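# Wash a plate in WASHER and return it to N1

## Task

Carry the plate from nest N1 to the WASHER carrier and settle it flat in the carrier's pocket between its locators, in either orientation. Release it and press START (the leftmost key on the bottom row of the washer keypad). Wait for the lamp to show amber and then green. If the lamp instead goes dark and then red, or the plate turns out not to be seated, reseat it and press START again. Then bring the plate back to N1 and seat it there with well A1 (the plate's cut-off corner) at the nest corner labelled A1. The plate must stay in place on its own, without the gripper holding it. Finally open the gripper and move the arm away.

## Robot and tools

Robot: one arm with six revolute joints and a two-finger parallel gripper. The pinch point sits between the finger pads about 1 cm behind the tips. The fingers point along that link's +z and close along its y axis. The wrist camera (cam_wrist, fisheye, 504x504) rides on the gripper. cam_high and cam_low (896x504) are fixed views.

Scene frame: origin on the table top under the arm's base, +z up, +y to the left when looking along +x. The base may sit slightly tilted on the table.

Joint order, used in every command row and in every per-joint list of a result: shoulder, elbow, wrist roll, wrist pitch, waist, wrist yaw. A gripper number follows the six joint numbers. The waist, elbow and wrist yaw have their signs flipped relative to the URDF, both in commands and in results. Stated URDF ranges (flip the sign for those three): waist -2.880 to 2.880, shoulder 0.000 to 3.142, elbow 0.000 to 3.019, wrist pitch -1.693 to 1.571, wrist yaw -1.571 to 1.571, wrist roll -2.094 to 2.094 rad. A real end stop may differ by up to 0.019 rad.

A row: 7 numbers, each in [-1, 1]. The first six are scaled joint offsets, not absolute angles; 1.0 equals 1.264 rad for the waist, 1.32 shoulder, 1.276 elbow, 1.83 wrist pitch, 1.686 wrist yaw, 2.022 wrist roll. The seventh is the gripper opening, absolute: +1 fully open (0.094 m pad gap), -1 closed. Optionally six more numbers from 0 to 1 may follow: per-joint stiffness multipliers in the Joint positions order, which persist until changed.

execute_actions(actions): a list of actions; each action is a list of up to 15 rows, each row lasting one 1/30 s step, and the final row repeats until 15 steps are used (0.5 s per action). Offsets in every row of an action are measured from the joint angles when that action began, not from the previous row; for the first action of a call, that means the angles in the latest reported result. An empty list simply returns the current state and images. An action is rejected if it would push a joint more than 0.019 rad beyond its range; a malformed action, or a failing first action, rejects the whole call.

move(target, speed, blocking): target is one row as above, offsets taken from the Joint positions in the latest result that listed them. All joints travel proportionally so they finish together, which makes the gripper trace a curve; duration is clamped to 0.5 to 10 s. speed (0.01 to 2 rad/s, default 0.5) caps the joint with the longest path. Gripper numbers are applied immediately. There is no obstacle avoidance. With blocking=false the result comes after 0.5 s while motion continues; other movement commands are rejected until a result shows it ended (use wait or stop). The result adds a move: line with the outcome (done, off_target, moving, held, fault), limits=held or limits=none, and the joint farthest from target.

wait(seconds): 0 to 10 s, arm keeps its last command; ends early if a running move finishes. stop(): brakes a running move; fingers continue. zoom_image(camera, region): region [x0, y0, x1, y1] in pixels of that camera's last image, at most 504 by 504. read_manual(section): licence texts only. finished_scene(scene): ends scene 1 or 2 irreversibly and reports success; the goal must hold after release.

Motion limits: per step each joint target stays within a lead of its measured angle (waist 0.264, shoulder 0.32, elbow 0.276, wrist pitch 0.33, wrist yaw 0.186, wrist roll 0.522 rad), and targets are scaled back if the gripper would jump over 70 mm. Large offsets therefore need several actions; an unfinished motion may not complete by itself, so send the remainder. Very small commands of a few mm may not move the hand.

Holding pose: sending zero offsets can let the arm sag a bit each action. To hold, command offsets back to the desired angles in the first call of a reply, then zeros, increasing the correction if a joint still lags.

Result lines: Joint positions and Joint velocities (rad, rad/s, then pad gap in m); Joint targets (angles currently commanded, may drift); grip_measured (opening on the command scale, offset by up to about 1 mm per scene); step readings with HELD where a row was limited; joint sent to its limit; joint command not followed (clearance check altered targets; mounting blocks and posts count as arm); FAULT, MOTOR HOT (from 85 °C) and OVER-TEMPERATURE FAULT (at 100 °C the arm and gripper go limp and fall).

Gripping: command roughly 0.03 below grip_measured for a firm hold, less for a gentle one. Pad force tops out near 50 to 62 N; thin parts under 2 mm get less, and first contact can spike.

Cautions: never let anything leave the table, as that ends the scene. The bottle stand behind the washer is loose. Avoid drops, slips, fast impacts and deep overshooting targets into contact; faster moves hit harder. Brief external tugs on the held plate or nudges to loose items may occur. The washer does not detect the plate, so check seating visually. Long holds under load heat motors.

Each tool is called after "Emit:" in YAML: its name, and indented under it one key for each argument.

## Session

Emit:
execute_actions:
  actions: []

Scene clock: 0.00 s.
grip_measured=+1.000
Joint names: [shoulder, elbow, wrist roll, wrist pitch, waist, wrist yaw]
Joint positions: [ 1.76  -1.334 -1.24  -0.575 -1.092 -1.219  0.094]
Joint velocities: [0.015 0.007 0.051 0.007 0.005 0.095 0.   ]
Joint targets: [1.758 -1.363 -1.240 -0.572 -1.092 -1.219]
Joint stiffness scale: [1. 1. 1. 1. 1. 1.]

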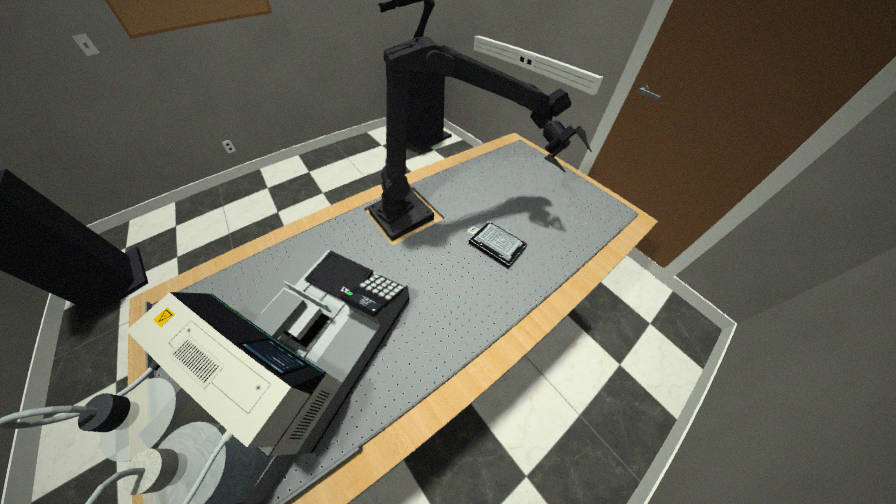

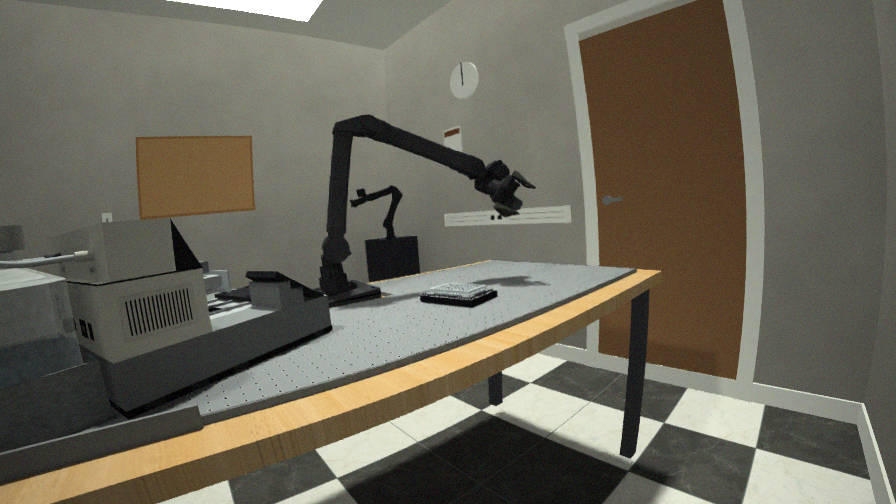

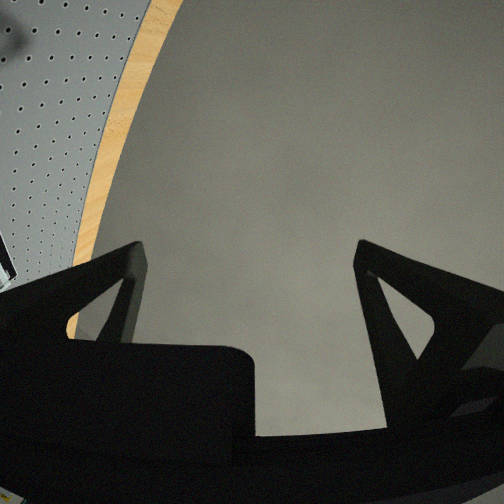

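Emit:
zoom_image:
  camera: "cam_high"
  region: [220,170,560,400]

Emit:
zoom_image:
  camera: "cam_low"
  region: [140,200,520,400]

Region (220, 170, 560, 400) of cam_high's 896x504 image, scaled by 1.482, with more detail than that image has; it fills the top 341 rows of this view, and the rest is white.

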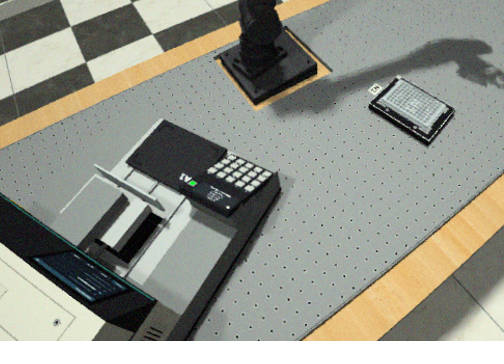

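Region (140, 200, 520, 400) of cam_low's 896x504 image, scaled by 1.326, with more detail than that image has; it fills the top 265 rows of this view, and the rest is white.

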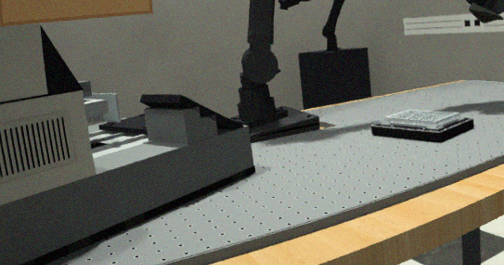

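Emit:
move:
  target: [-0.3545,0.25,0.613,-0.383,0.547,0.723,1]
  speed: 1.0

Scene clock: 16.90 s.
grip_measured=+1.000
Joint names: [shoulder, elbow, wrist roll, wrist pitch, waist, wrist yaw]
Joint positions: [ 1.298 -1.01  -0.01  -1.267 -0.406 -0.002  0.094]
Joint velocities: [ 0.005 -0.007  0.11  -0.022  0.005 -0.037  0.   ]
Joint targets: [1.292 -1.015 -0.001 -1.276 -0.401 0.000]
Joint stiffness scale: [1. 1. 1. 1. 1. 1.]
move: done; limits=none; farthest joint: the wrist roll, 0.010 radians from its target (1.240 radians at the start)

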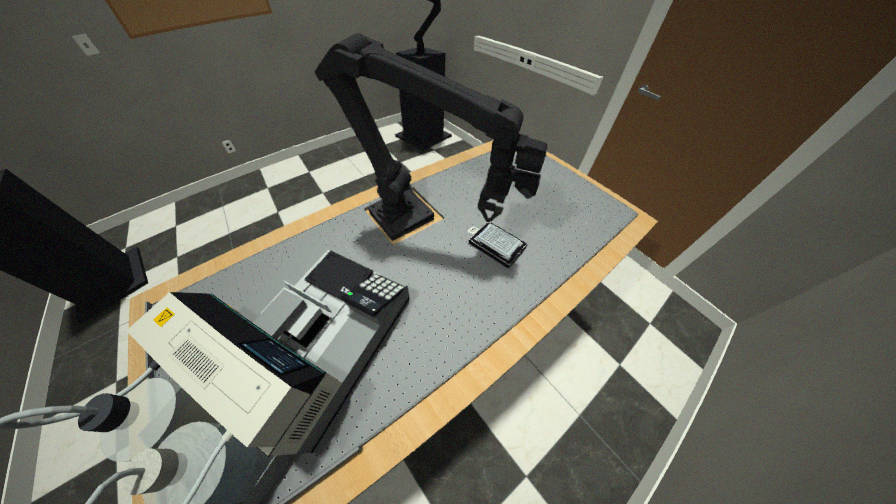

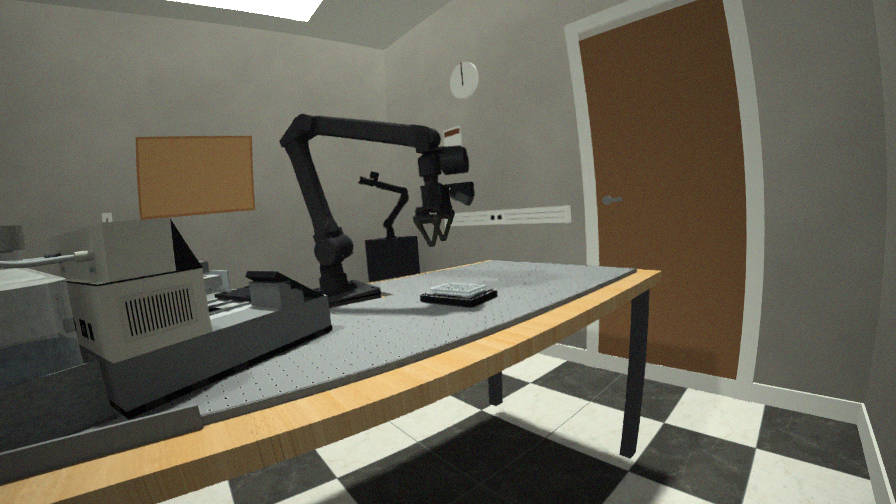

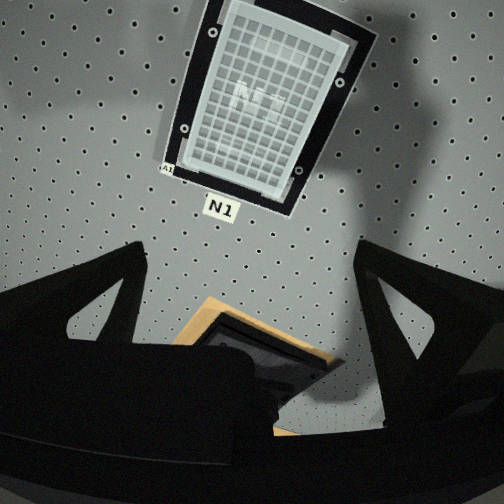

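Emit:
move:
  target: [0.168,0.016,0.165,0.128,0.018,0,1]

Emit:
zoom_image:
  camera: "cam_low"
  region: [380,200,540,320]

Scene clock: 22.80 s.
grip_measured=+1.000
Joint names: [shoulder, elbow, wrist roll, wrist pitch, waist, wrist yaw]
Joint positions: [ 1.514 -0.984  0.314 -1.044 -0.398 -0.002  0.094]
Joint velocities: [-0.005 -0.007  0.022 -0.017  0.005  0.022  0.   ]
Joint targets: [1.520 -0.990 0.323 -1.033 -0.384 -0.002]
Joint stiffness scale: [1. 1. 1. 1. 1. 1.]
move: done; limits=none; farthest joint: the waist, 0.014 radians from its target (0.023 radians at the start)

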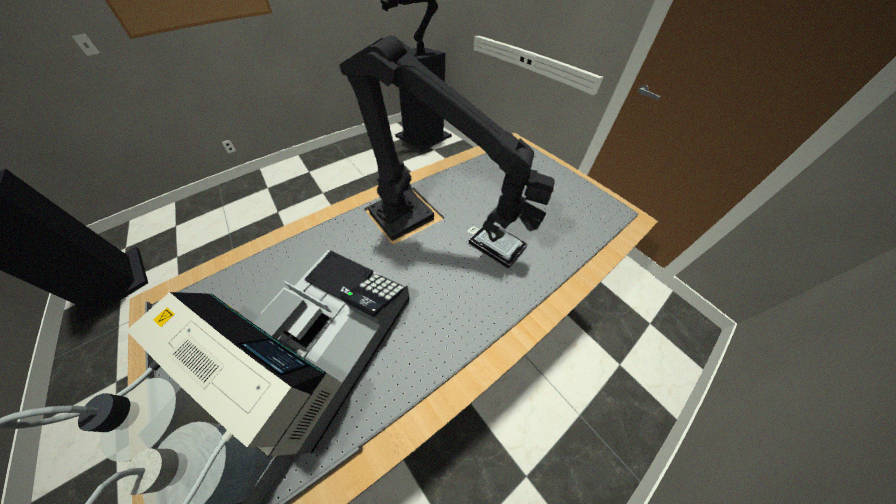

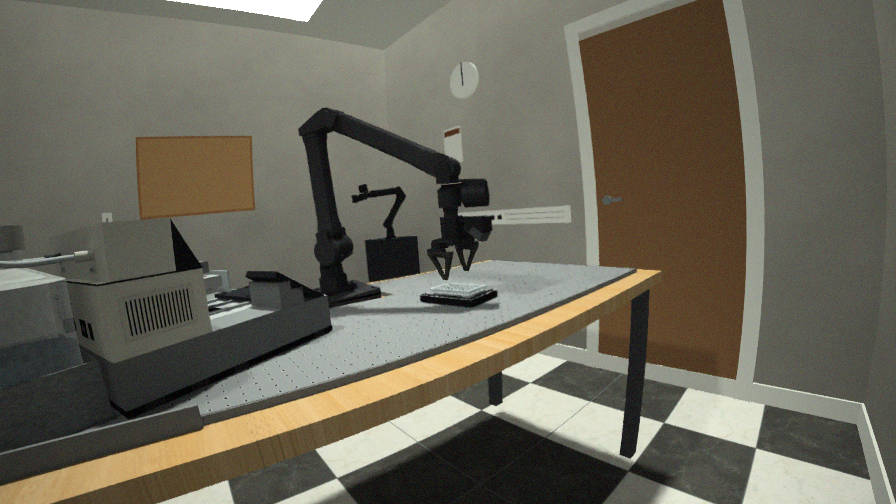

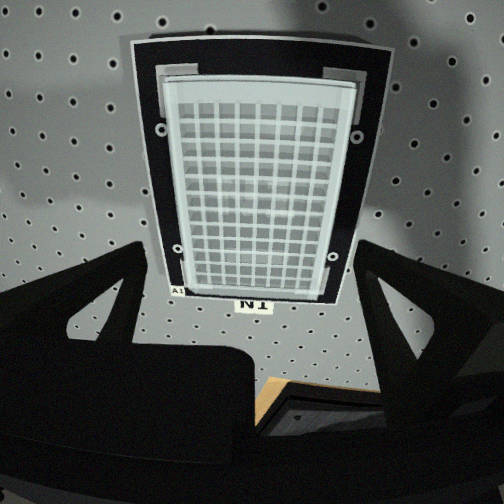

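Region (380, 200, 540, 320) of cam_low's 896x504 image, scaled by 3.150, with more detail than that image has; it fills the top 378 rows of this view, and the rest is white.

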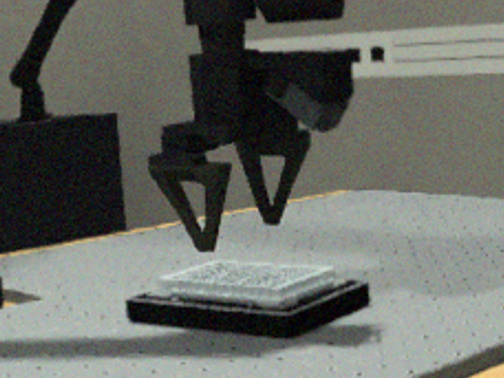

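Emit:
zoom_image:
  camera: "cam_wrist"
  region: [120,30,400,310]

Region (120, 30, 400, 310) of cam_wrist's 504x504 image, scaled by 1.800, with more detail than that image has.

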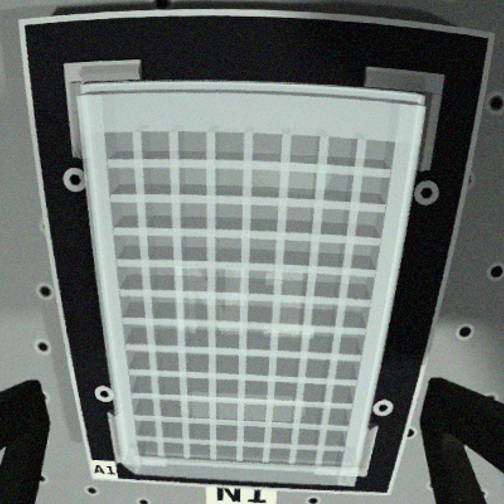

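Emit:
move:
  target: [0.040,0.028,0.02,0.053,0.017,0,1]
  speed: 0.2

Emit:
zoom_image:
  camera: "cam_low"
  region: [400,230,520,320]

Scene clock: 38.20 s.
grip_measured=+1.000
Joint names: [shoulder, elbow, wrist roll, wrist pitch, waist, wrist yaw]
Joint positions: [ 1.556 -0.944  0.345 -0.959 -0.39  -0.002  0.094]
Joint velocities: [ 0.005 -0.007 -0.022 -0.002 -0.005  0.007  0.   ]
Joint targets: [1.567 -0.949 0.354 -0.947 -0.376 -0.002]
Joint stiffness scale: [1. 1. 1. 1. 1. 1.]
move: done; limits=none; farthest joint: the waist, 0.013 radians from its target (0.021 radians at the start)

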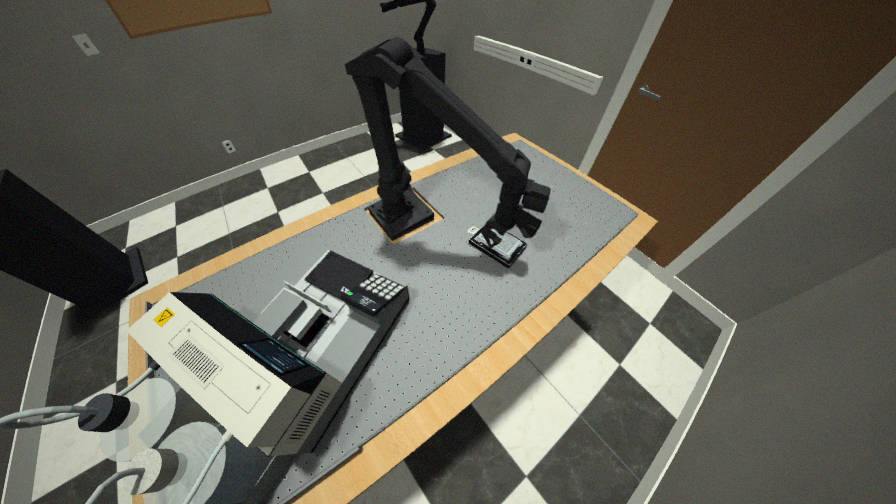

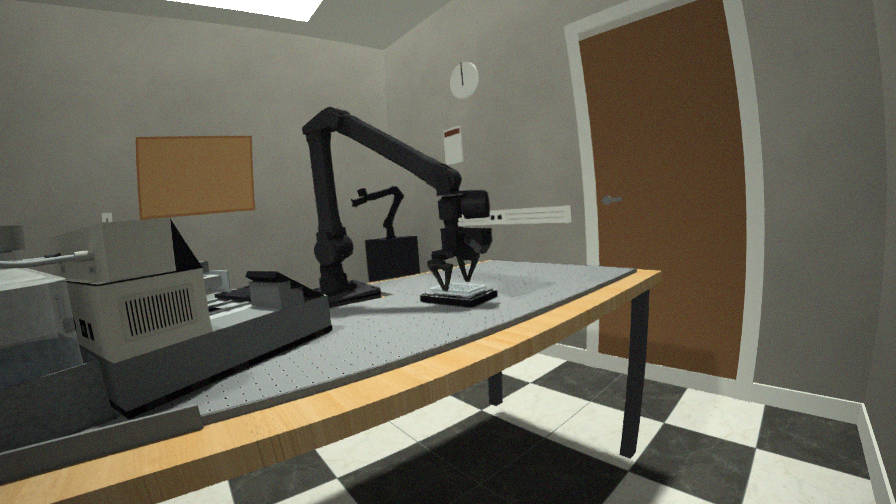

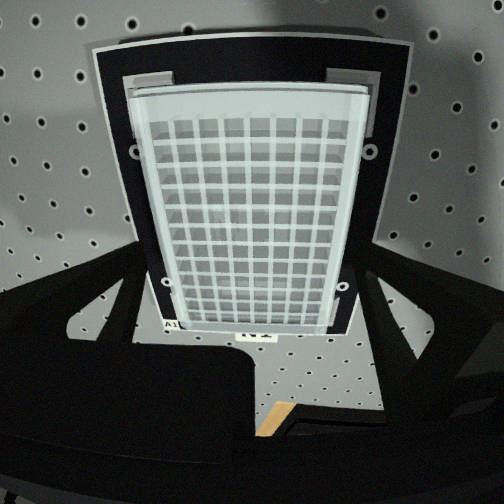

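Region (400, 230, 520, 320) of cam_low's 896x504 image, scaled by 4.200, with more detail than that image has; it fills the top 378 rows of this view, and the rest is white.

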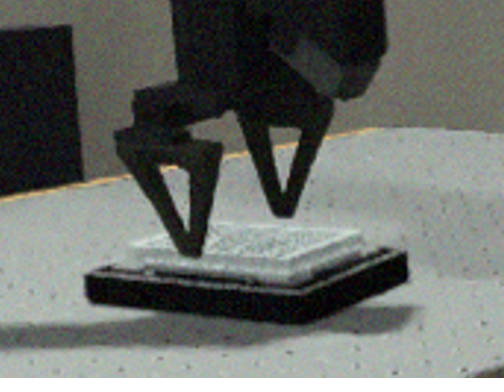

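Emit:
move:
  target: [0.029,0.012,0,0.032,0.013,0,1]
  speed: 0.15

Emit:
zoom_image:
  camera: "cam_low"
  region: [400,230,520,320]

Scene clock: 43.70 s.
grip_measured=+1.000
Joint names: [shoulder, elbow, wrist roll, wrist pitch, waist, wrist yaw]
Joint positions: [ 1.577 -0.929  0.345 -0.913 -0.39  -0.002  0.094]
Joint velocities: [ 0.005 -0.002  0.007 -0.002 -0.005 -0.066  0.   ]
Joint targets: [1.595 -0.929 0.345 -0.901 -0.374 -0.002]
Joint stiffness scale: [1. 1. 1. 1. 1. 1.]
move: done; limits=none; farthest joint: the shoulder, 0.017 radians from its target (0.038 radians at the start)

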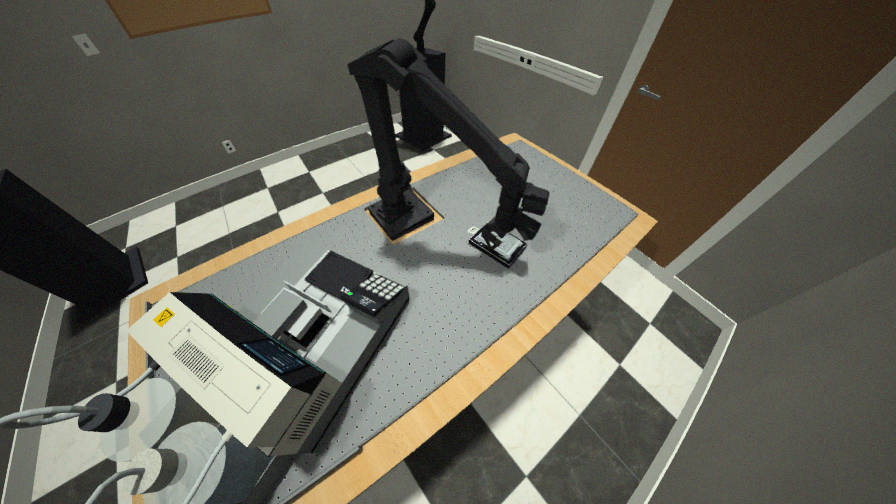

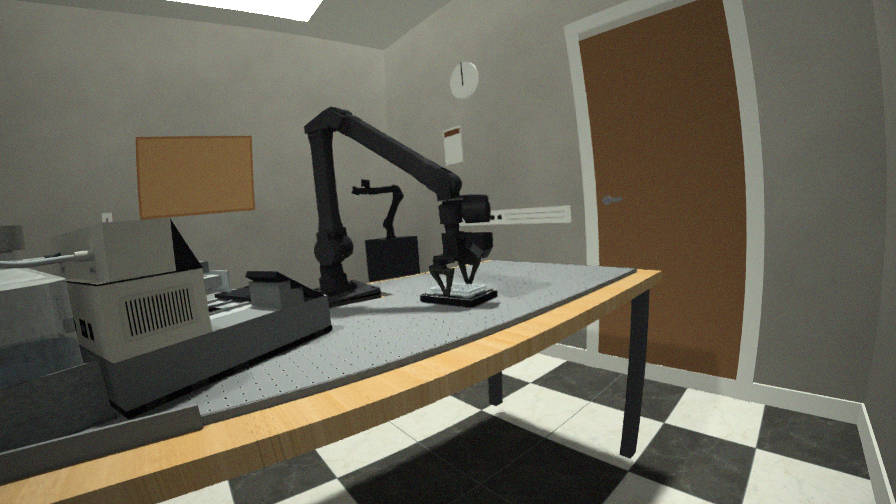

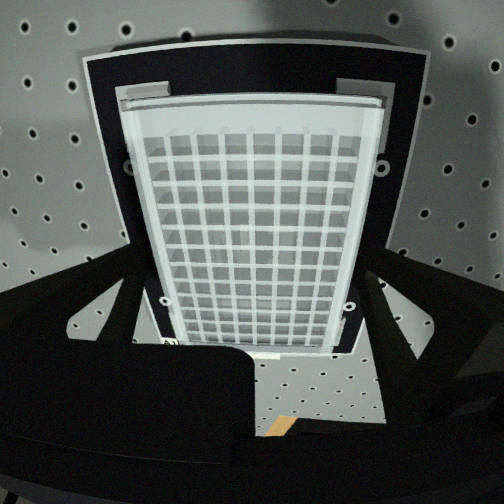

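Region (400, 230, 520, 320) of cam_low's 896x504 image, scaled by 4.200, with more detail than that image has; it fills the top 378 rows of this view, and the rest is white.

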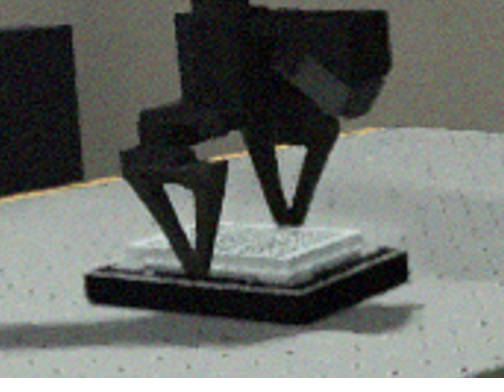

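Emit:
move:
  target: [0.005,0,0,0,-0.02,-0.027,1]
  speed: 0.05

Emit:
zoom_image:
  camera: "cam_low"
  region: [400,230,520,320]

Scene clock: 49.77 s.
grip_measured=+1.000
Joint names: [shoulder, elbow, wrist roll, wrist pitch, waist, wrist yaw]
Joint positions: [ 1.577 -0.929  0.345 -0.913 -0.4   -0.045  0.094]
Joint velocities: [-0.015  0.007 -0.051  0.002  0.005  0.007  0.   ]
Joint targets: [1.584 -0.929 0.345 -0.913 -0.415 -0.048]
Joint stiffness scale: [1. 1. 1. 1. 1. 1.]
move: done; limits=none; farthest joint: the waist, 0.015 radians from its target (0.026 radians at the start)

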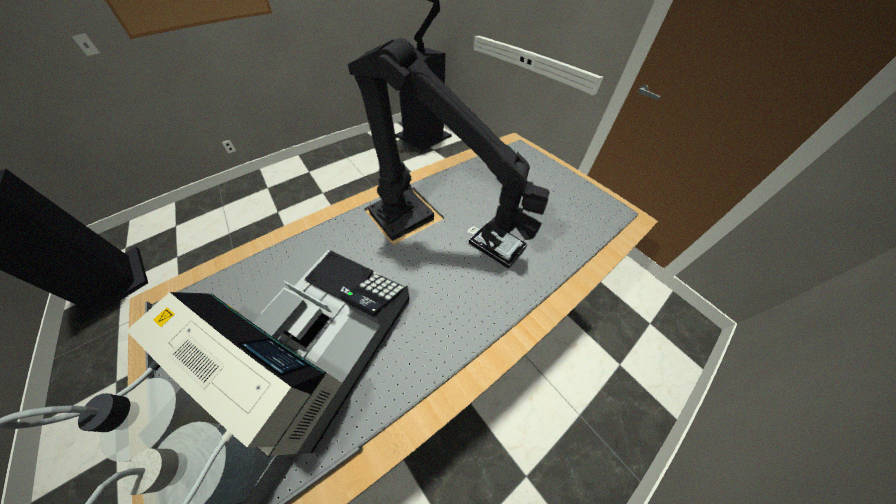

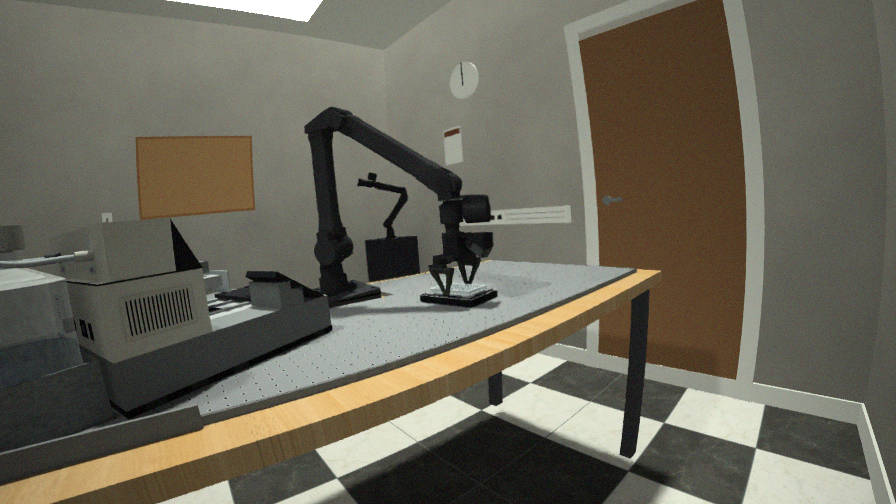

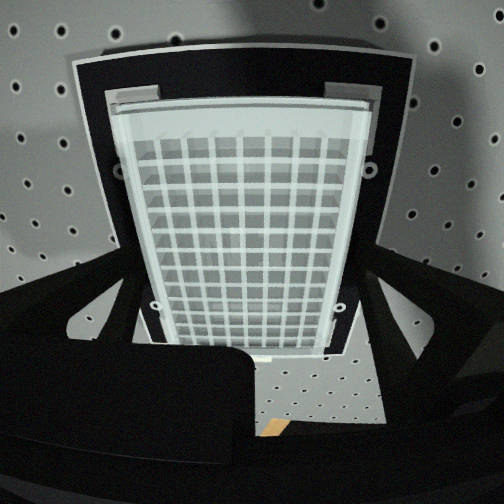

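Region (400, 230, 520, 320) of cam_low's 896x504 image, scaled by 4.200, with more detail than that image has; it fills the top 378 rows of this view, and the rest is white.

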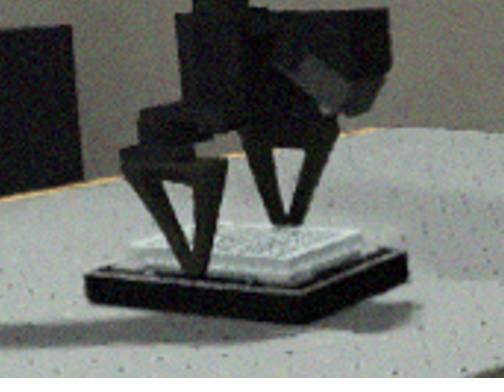

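Better. Shift left a bit, lower 5 mm with the elbow, and close.

Emit:
move:
  target: [0.012,0.014,-0.01,0,-0.017,0,1]
  speed: 0.05

Emit:
move:
  target: [0,0,0,0,0,0,0.7]

Emit:
zoom_image:
  camera: "cam_low"
  region: [400,230,520,320]

Scene clock: 52.80 s.
grip_measured=+1.000
Joint names: [shoulder, elbow, wrist roll, wrist pitch, waist, wrist yaw]
Joint positions: [ 1.577 -0.92   0.333 -0.913 -0.404 -0.05   0.094]
Joint velocities: [-0.005  0.017 -0.007 -0.002  0.024  0.037  0.   ]
Joint targets: [1.593 -0.911 0.325 -0.913 -0.422 -0.045]
Joint stiffness scale: [1. 1. 1. 1. 1. 1.]
move: done; limits=none; farthest joint: the waist, 0.017 radians from its target (0.021 radians at the start)

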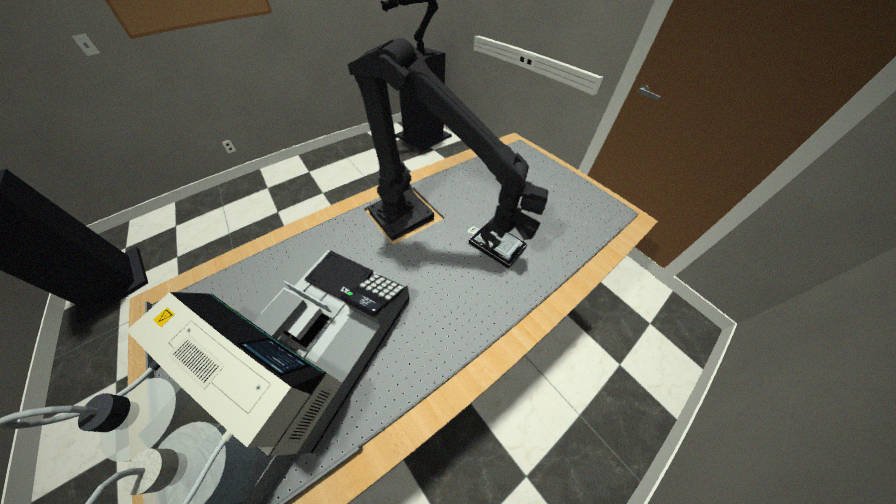

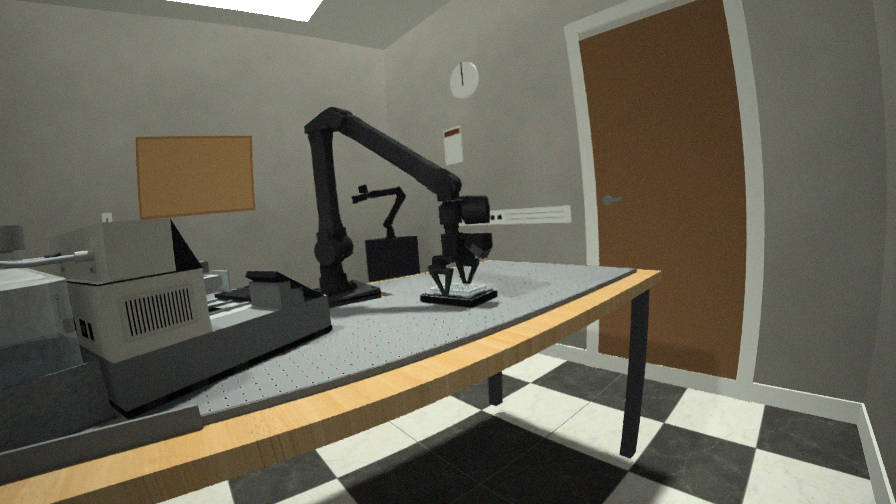

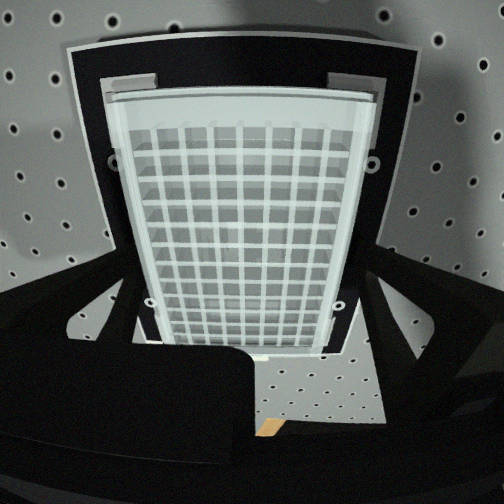

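Scene clock: 53.30 s.
grip_measured=+0.760
Joint names: [shoulder, elbow, wrist roll, wrist pitch, waist, wrist yaw]
Joint positions: [ 1.577 -0.921  0.335 -0.911 -0.407 -0.043  0.083]
Joint velocities: [-0.015  0.002 -0.007  0.012  0.005 -0.037 -0.   ]
Joint targets: [1.577 -0.920 0.334 -0.913 -0.404 -0.050]
Joint stiffness scale: [1. 1. 1. 1. 1. 1.]
move: done; limits=none; farthest joint: the wrist yaw, 0.007 radians from its target (0.000 radians at the start)

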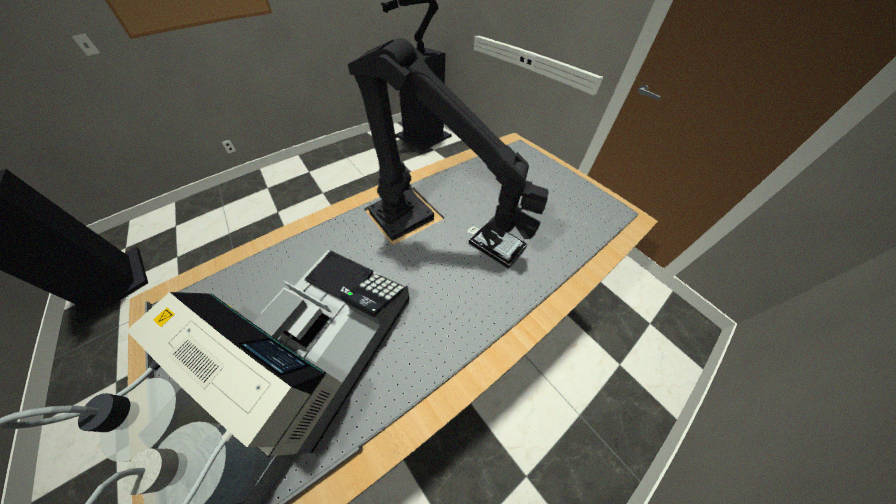

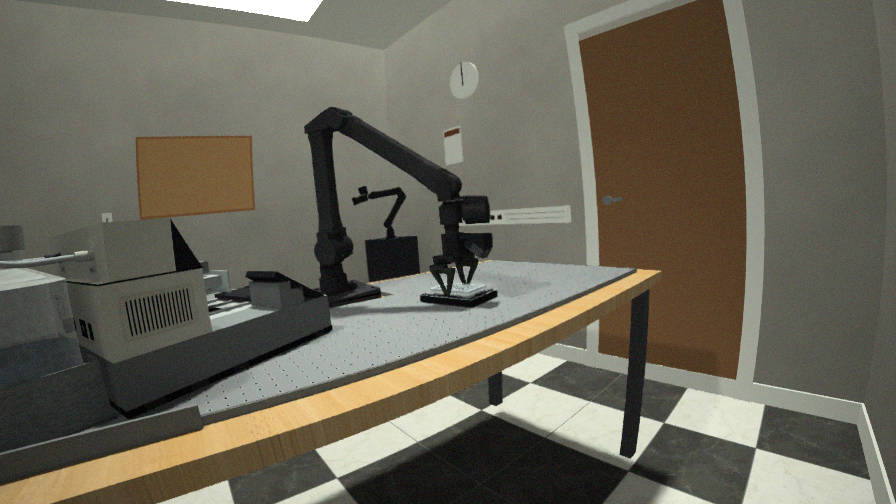

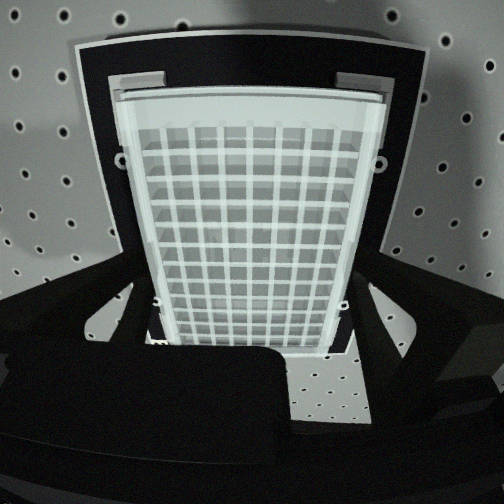

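Region (400, 230, 520, 320) of cam_low's 896x504 image, scaled by 4.200, with more detail than that image has; it fills the top 378 rows of this view, and the rest is white.

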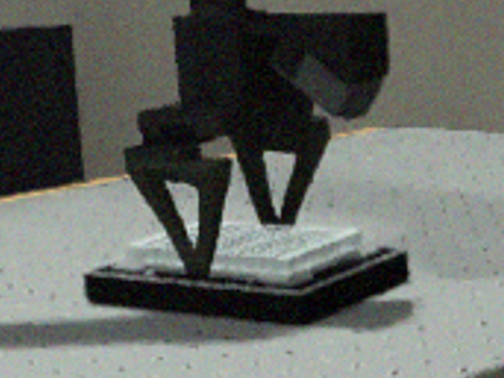

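Emit:
move:
  target: [-0.057,-0.047,0,-0.06,0,0,0.72]
  speed: 0.12

Emit:
move:
  target: [-0.125,-0.255,0,-0.26,0.2,0,0.72]

Emit:
zoom_image:
  camera: "cam_high"
  region: [240,240,420,380]

Scene clock: 59.97 s.
grip_measured=+0.760
Joint names: [shoulder, elbow, wrist roll, wrist pitch, waist, wrist yaw]
Joint positions: [ 1.519 -0.935  0.335 -1.011 -0.407 -0.041  0.083]
Joint velocities: [-0.005 -0.002 -0.007 -0.002  0.005 -0.022 -0.   ]
Joint targets: [1.501 -0.980 0.335 -1.021 -0.407 -0.043]
Joint stiffness scale: [1. 1. 1. 1. 1. 1.]
move: off_target; limits=none; farthest joint: the elbow, 0.046 radians from its target (0.060 radians at the start)

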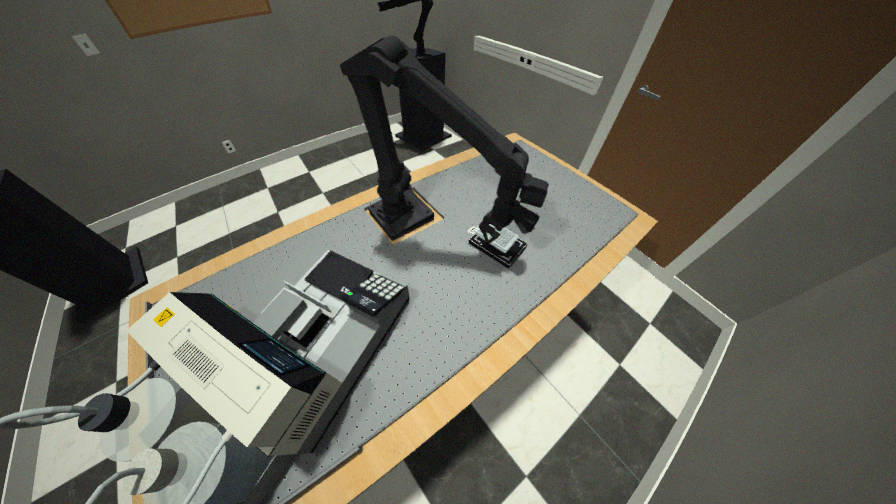

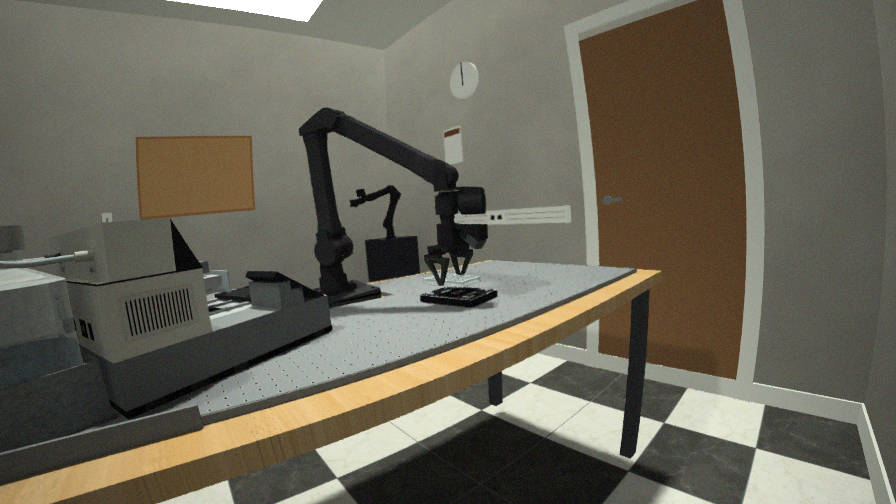

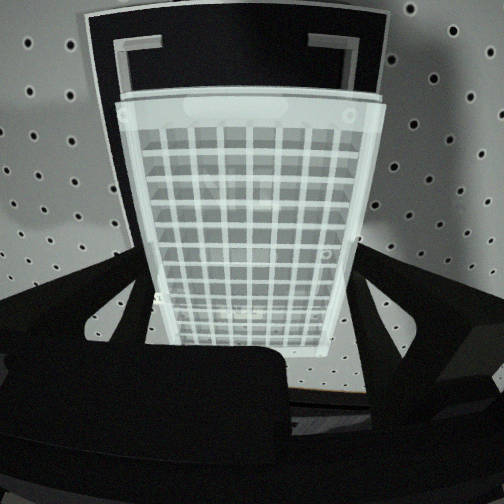

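Scene clock: 61.40 s.
grip_measured=+0.760
Joint names: [shoulder, elbow, wrist roll, wrist pitch, waist, wrist yaw]
Joint positions: [ 1.36  -1.216  0.335 -1.477 -0.162 -0.041  0.083]
Joint velocities: [-0.005  0.012  0.095 -0.012 -0.005  0.022  0.   ]
Joint targets: [1.354 -1.260 0.335 -1.487 -0.154 -0.041]
Joint stiffness scale: [1. 1. 1. 1. 1. 1.]
move: off_target; limits=none; farthest joint: the elbow, 0.044 radians from its target (0.326 radians at the start)

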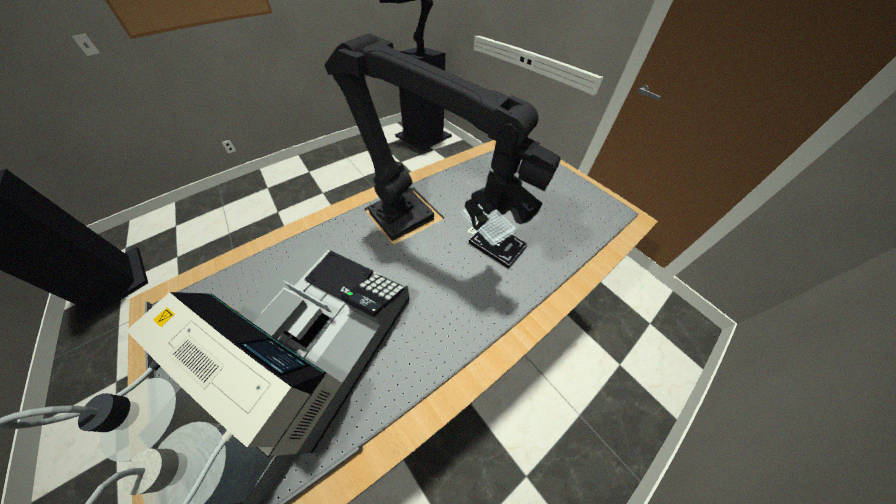

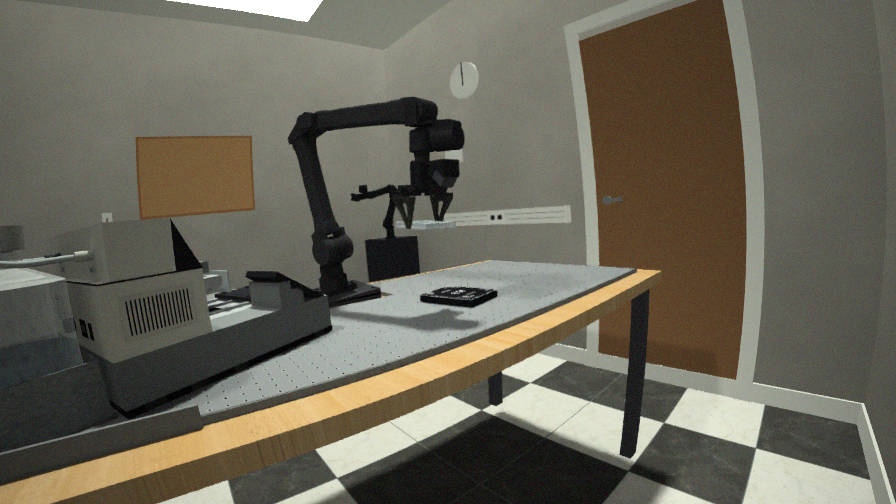

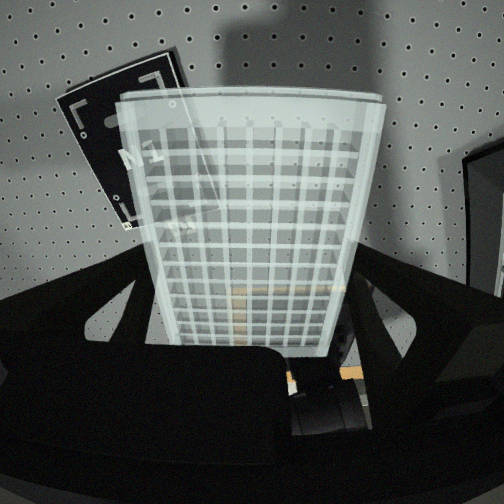

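Region (240, 240, 420, 380) of cam_high's 896x504 image, scaled by 2.800, with more detail than that image has.

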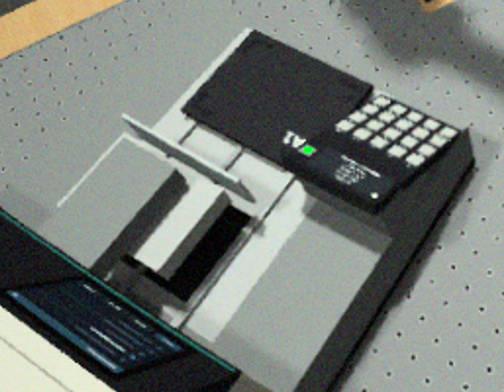

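Emit:
move:
  target: [-0.01,-0.035,-0.64,0.03,0.78,0,0.72]
  speed: 0.8

Scene clock: 66.10 s.
grip_measured=+0.760
Joint names: [shoulder, elbow, wrist roll, wrist pitch, waist, wrist yaw]
Joint positions: [ 1.36  -1.213 -0.949 -1.432  0.824 -0.041  0.083]
Joint velocities: [-0.005 -0.007 -0.022 -0.012  0.005 -0.007  0.   ]
Joint targets: [1.346 -1.261 -0.959 -1.422 0.824 -0.041]
Joint stiffness scale: [1. 1. 1. 1. 1. 1.]
move: off_target; limits=none; farthest joint: the elbow, 0.048 radians from its target (0.045 radians at the start)

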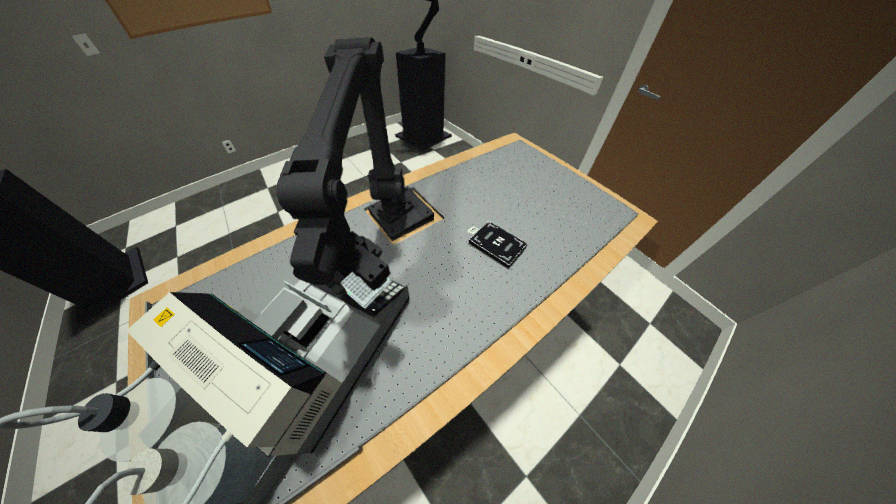

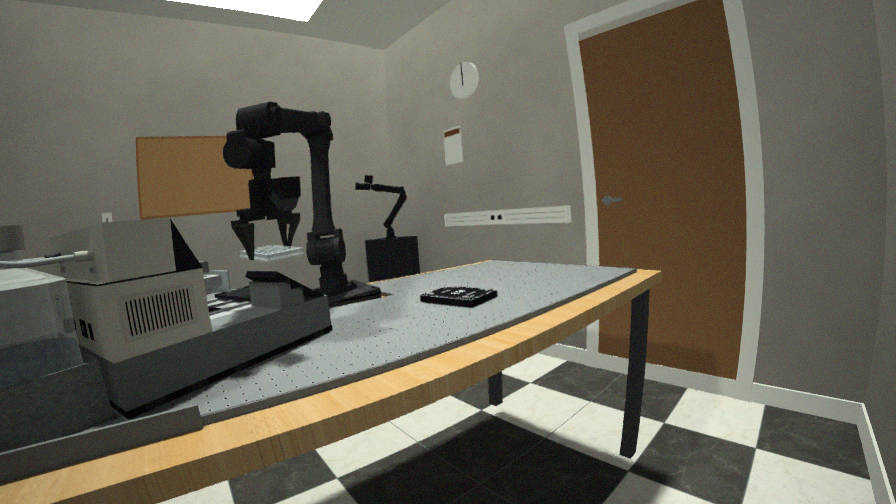

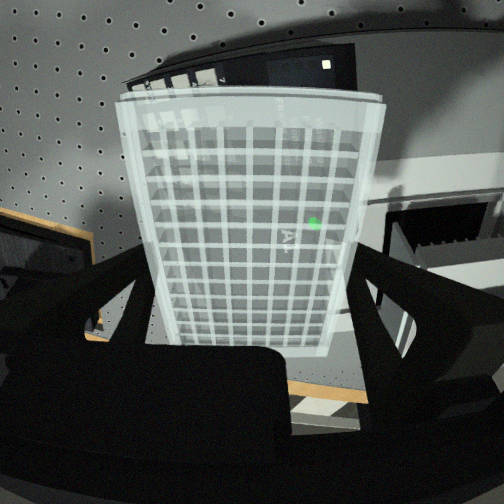

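Emit:
move:
  target: [-0.125,0.185,-0.222,0.056,0.255,0,0.72]

Scene clock: 72.63 s.
grip_measured=+0.760
Joint names: [shoulder, elbow, wrist roll, wrist pitch, waist, wrist yaw]
Joint positions: [ 1.21  -0.969 -1.388 -1.34   1.139 -0.041  0.083]
Joint velocities: [-0.005 -0.027  0.007 -0.007 -0.005  0.125  0.001]
Joint targets: [1.195 -0.977 -1.398 -1.330 1.146 -0.041]
Joint stiffness scale: [1. 1. 1. 1. 1. 1.]
move: done; limits=none; farthest joint: the shoulder, 0.015 radians from its target (0.165 radians at the start)

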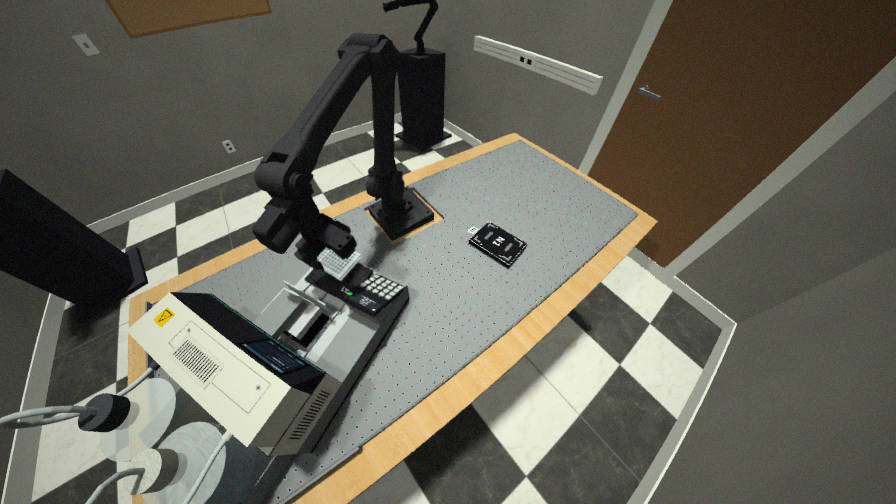

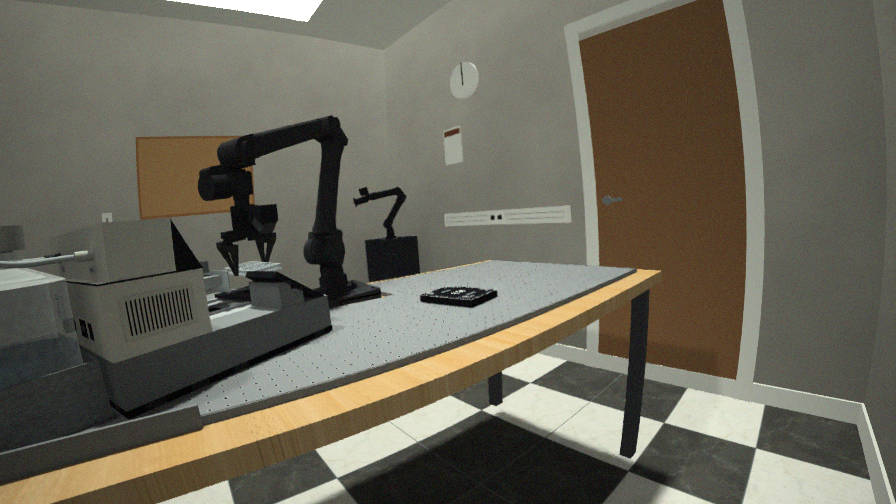

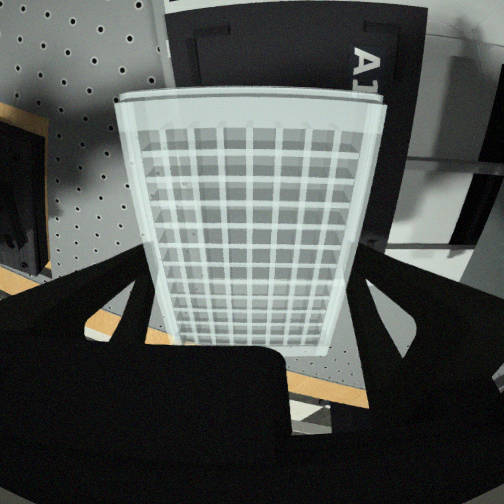

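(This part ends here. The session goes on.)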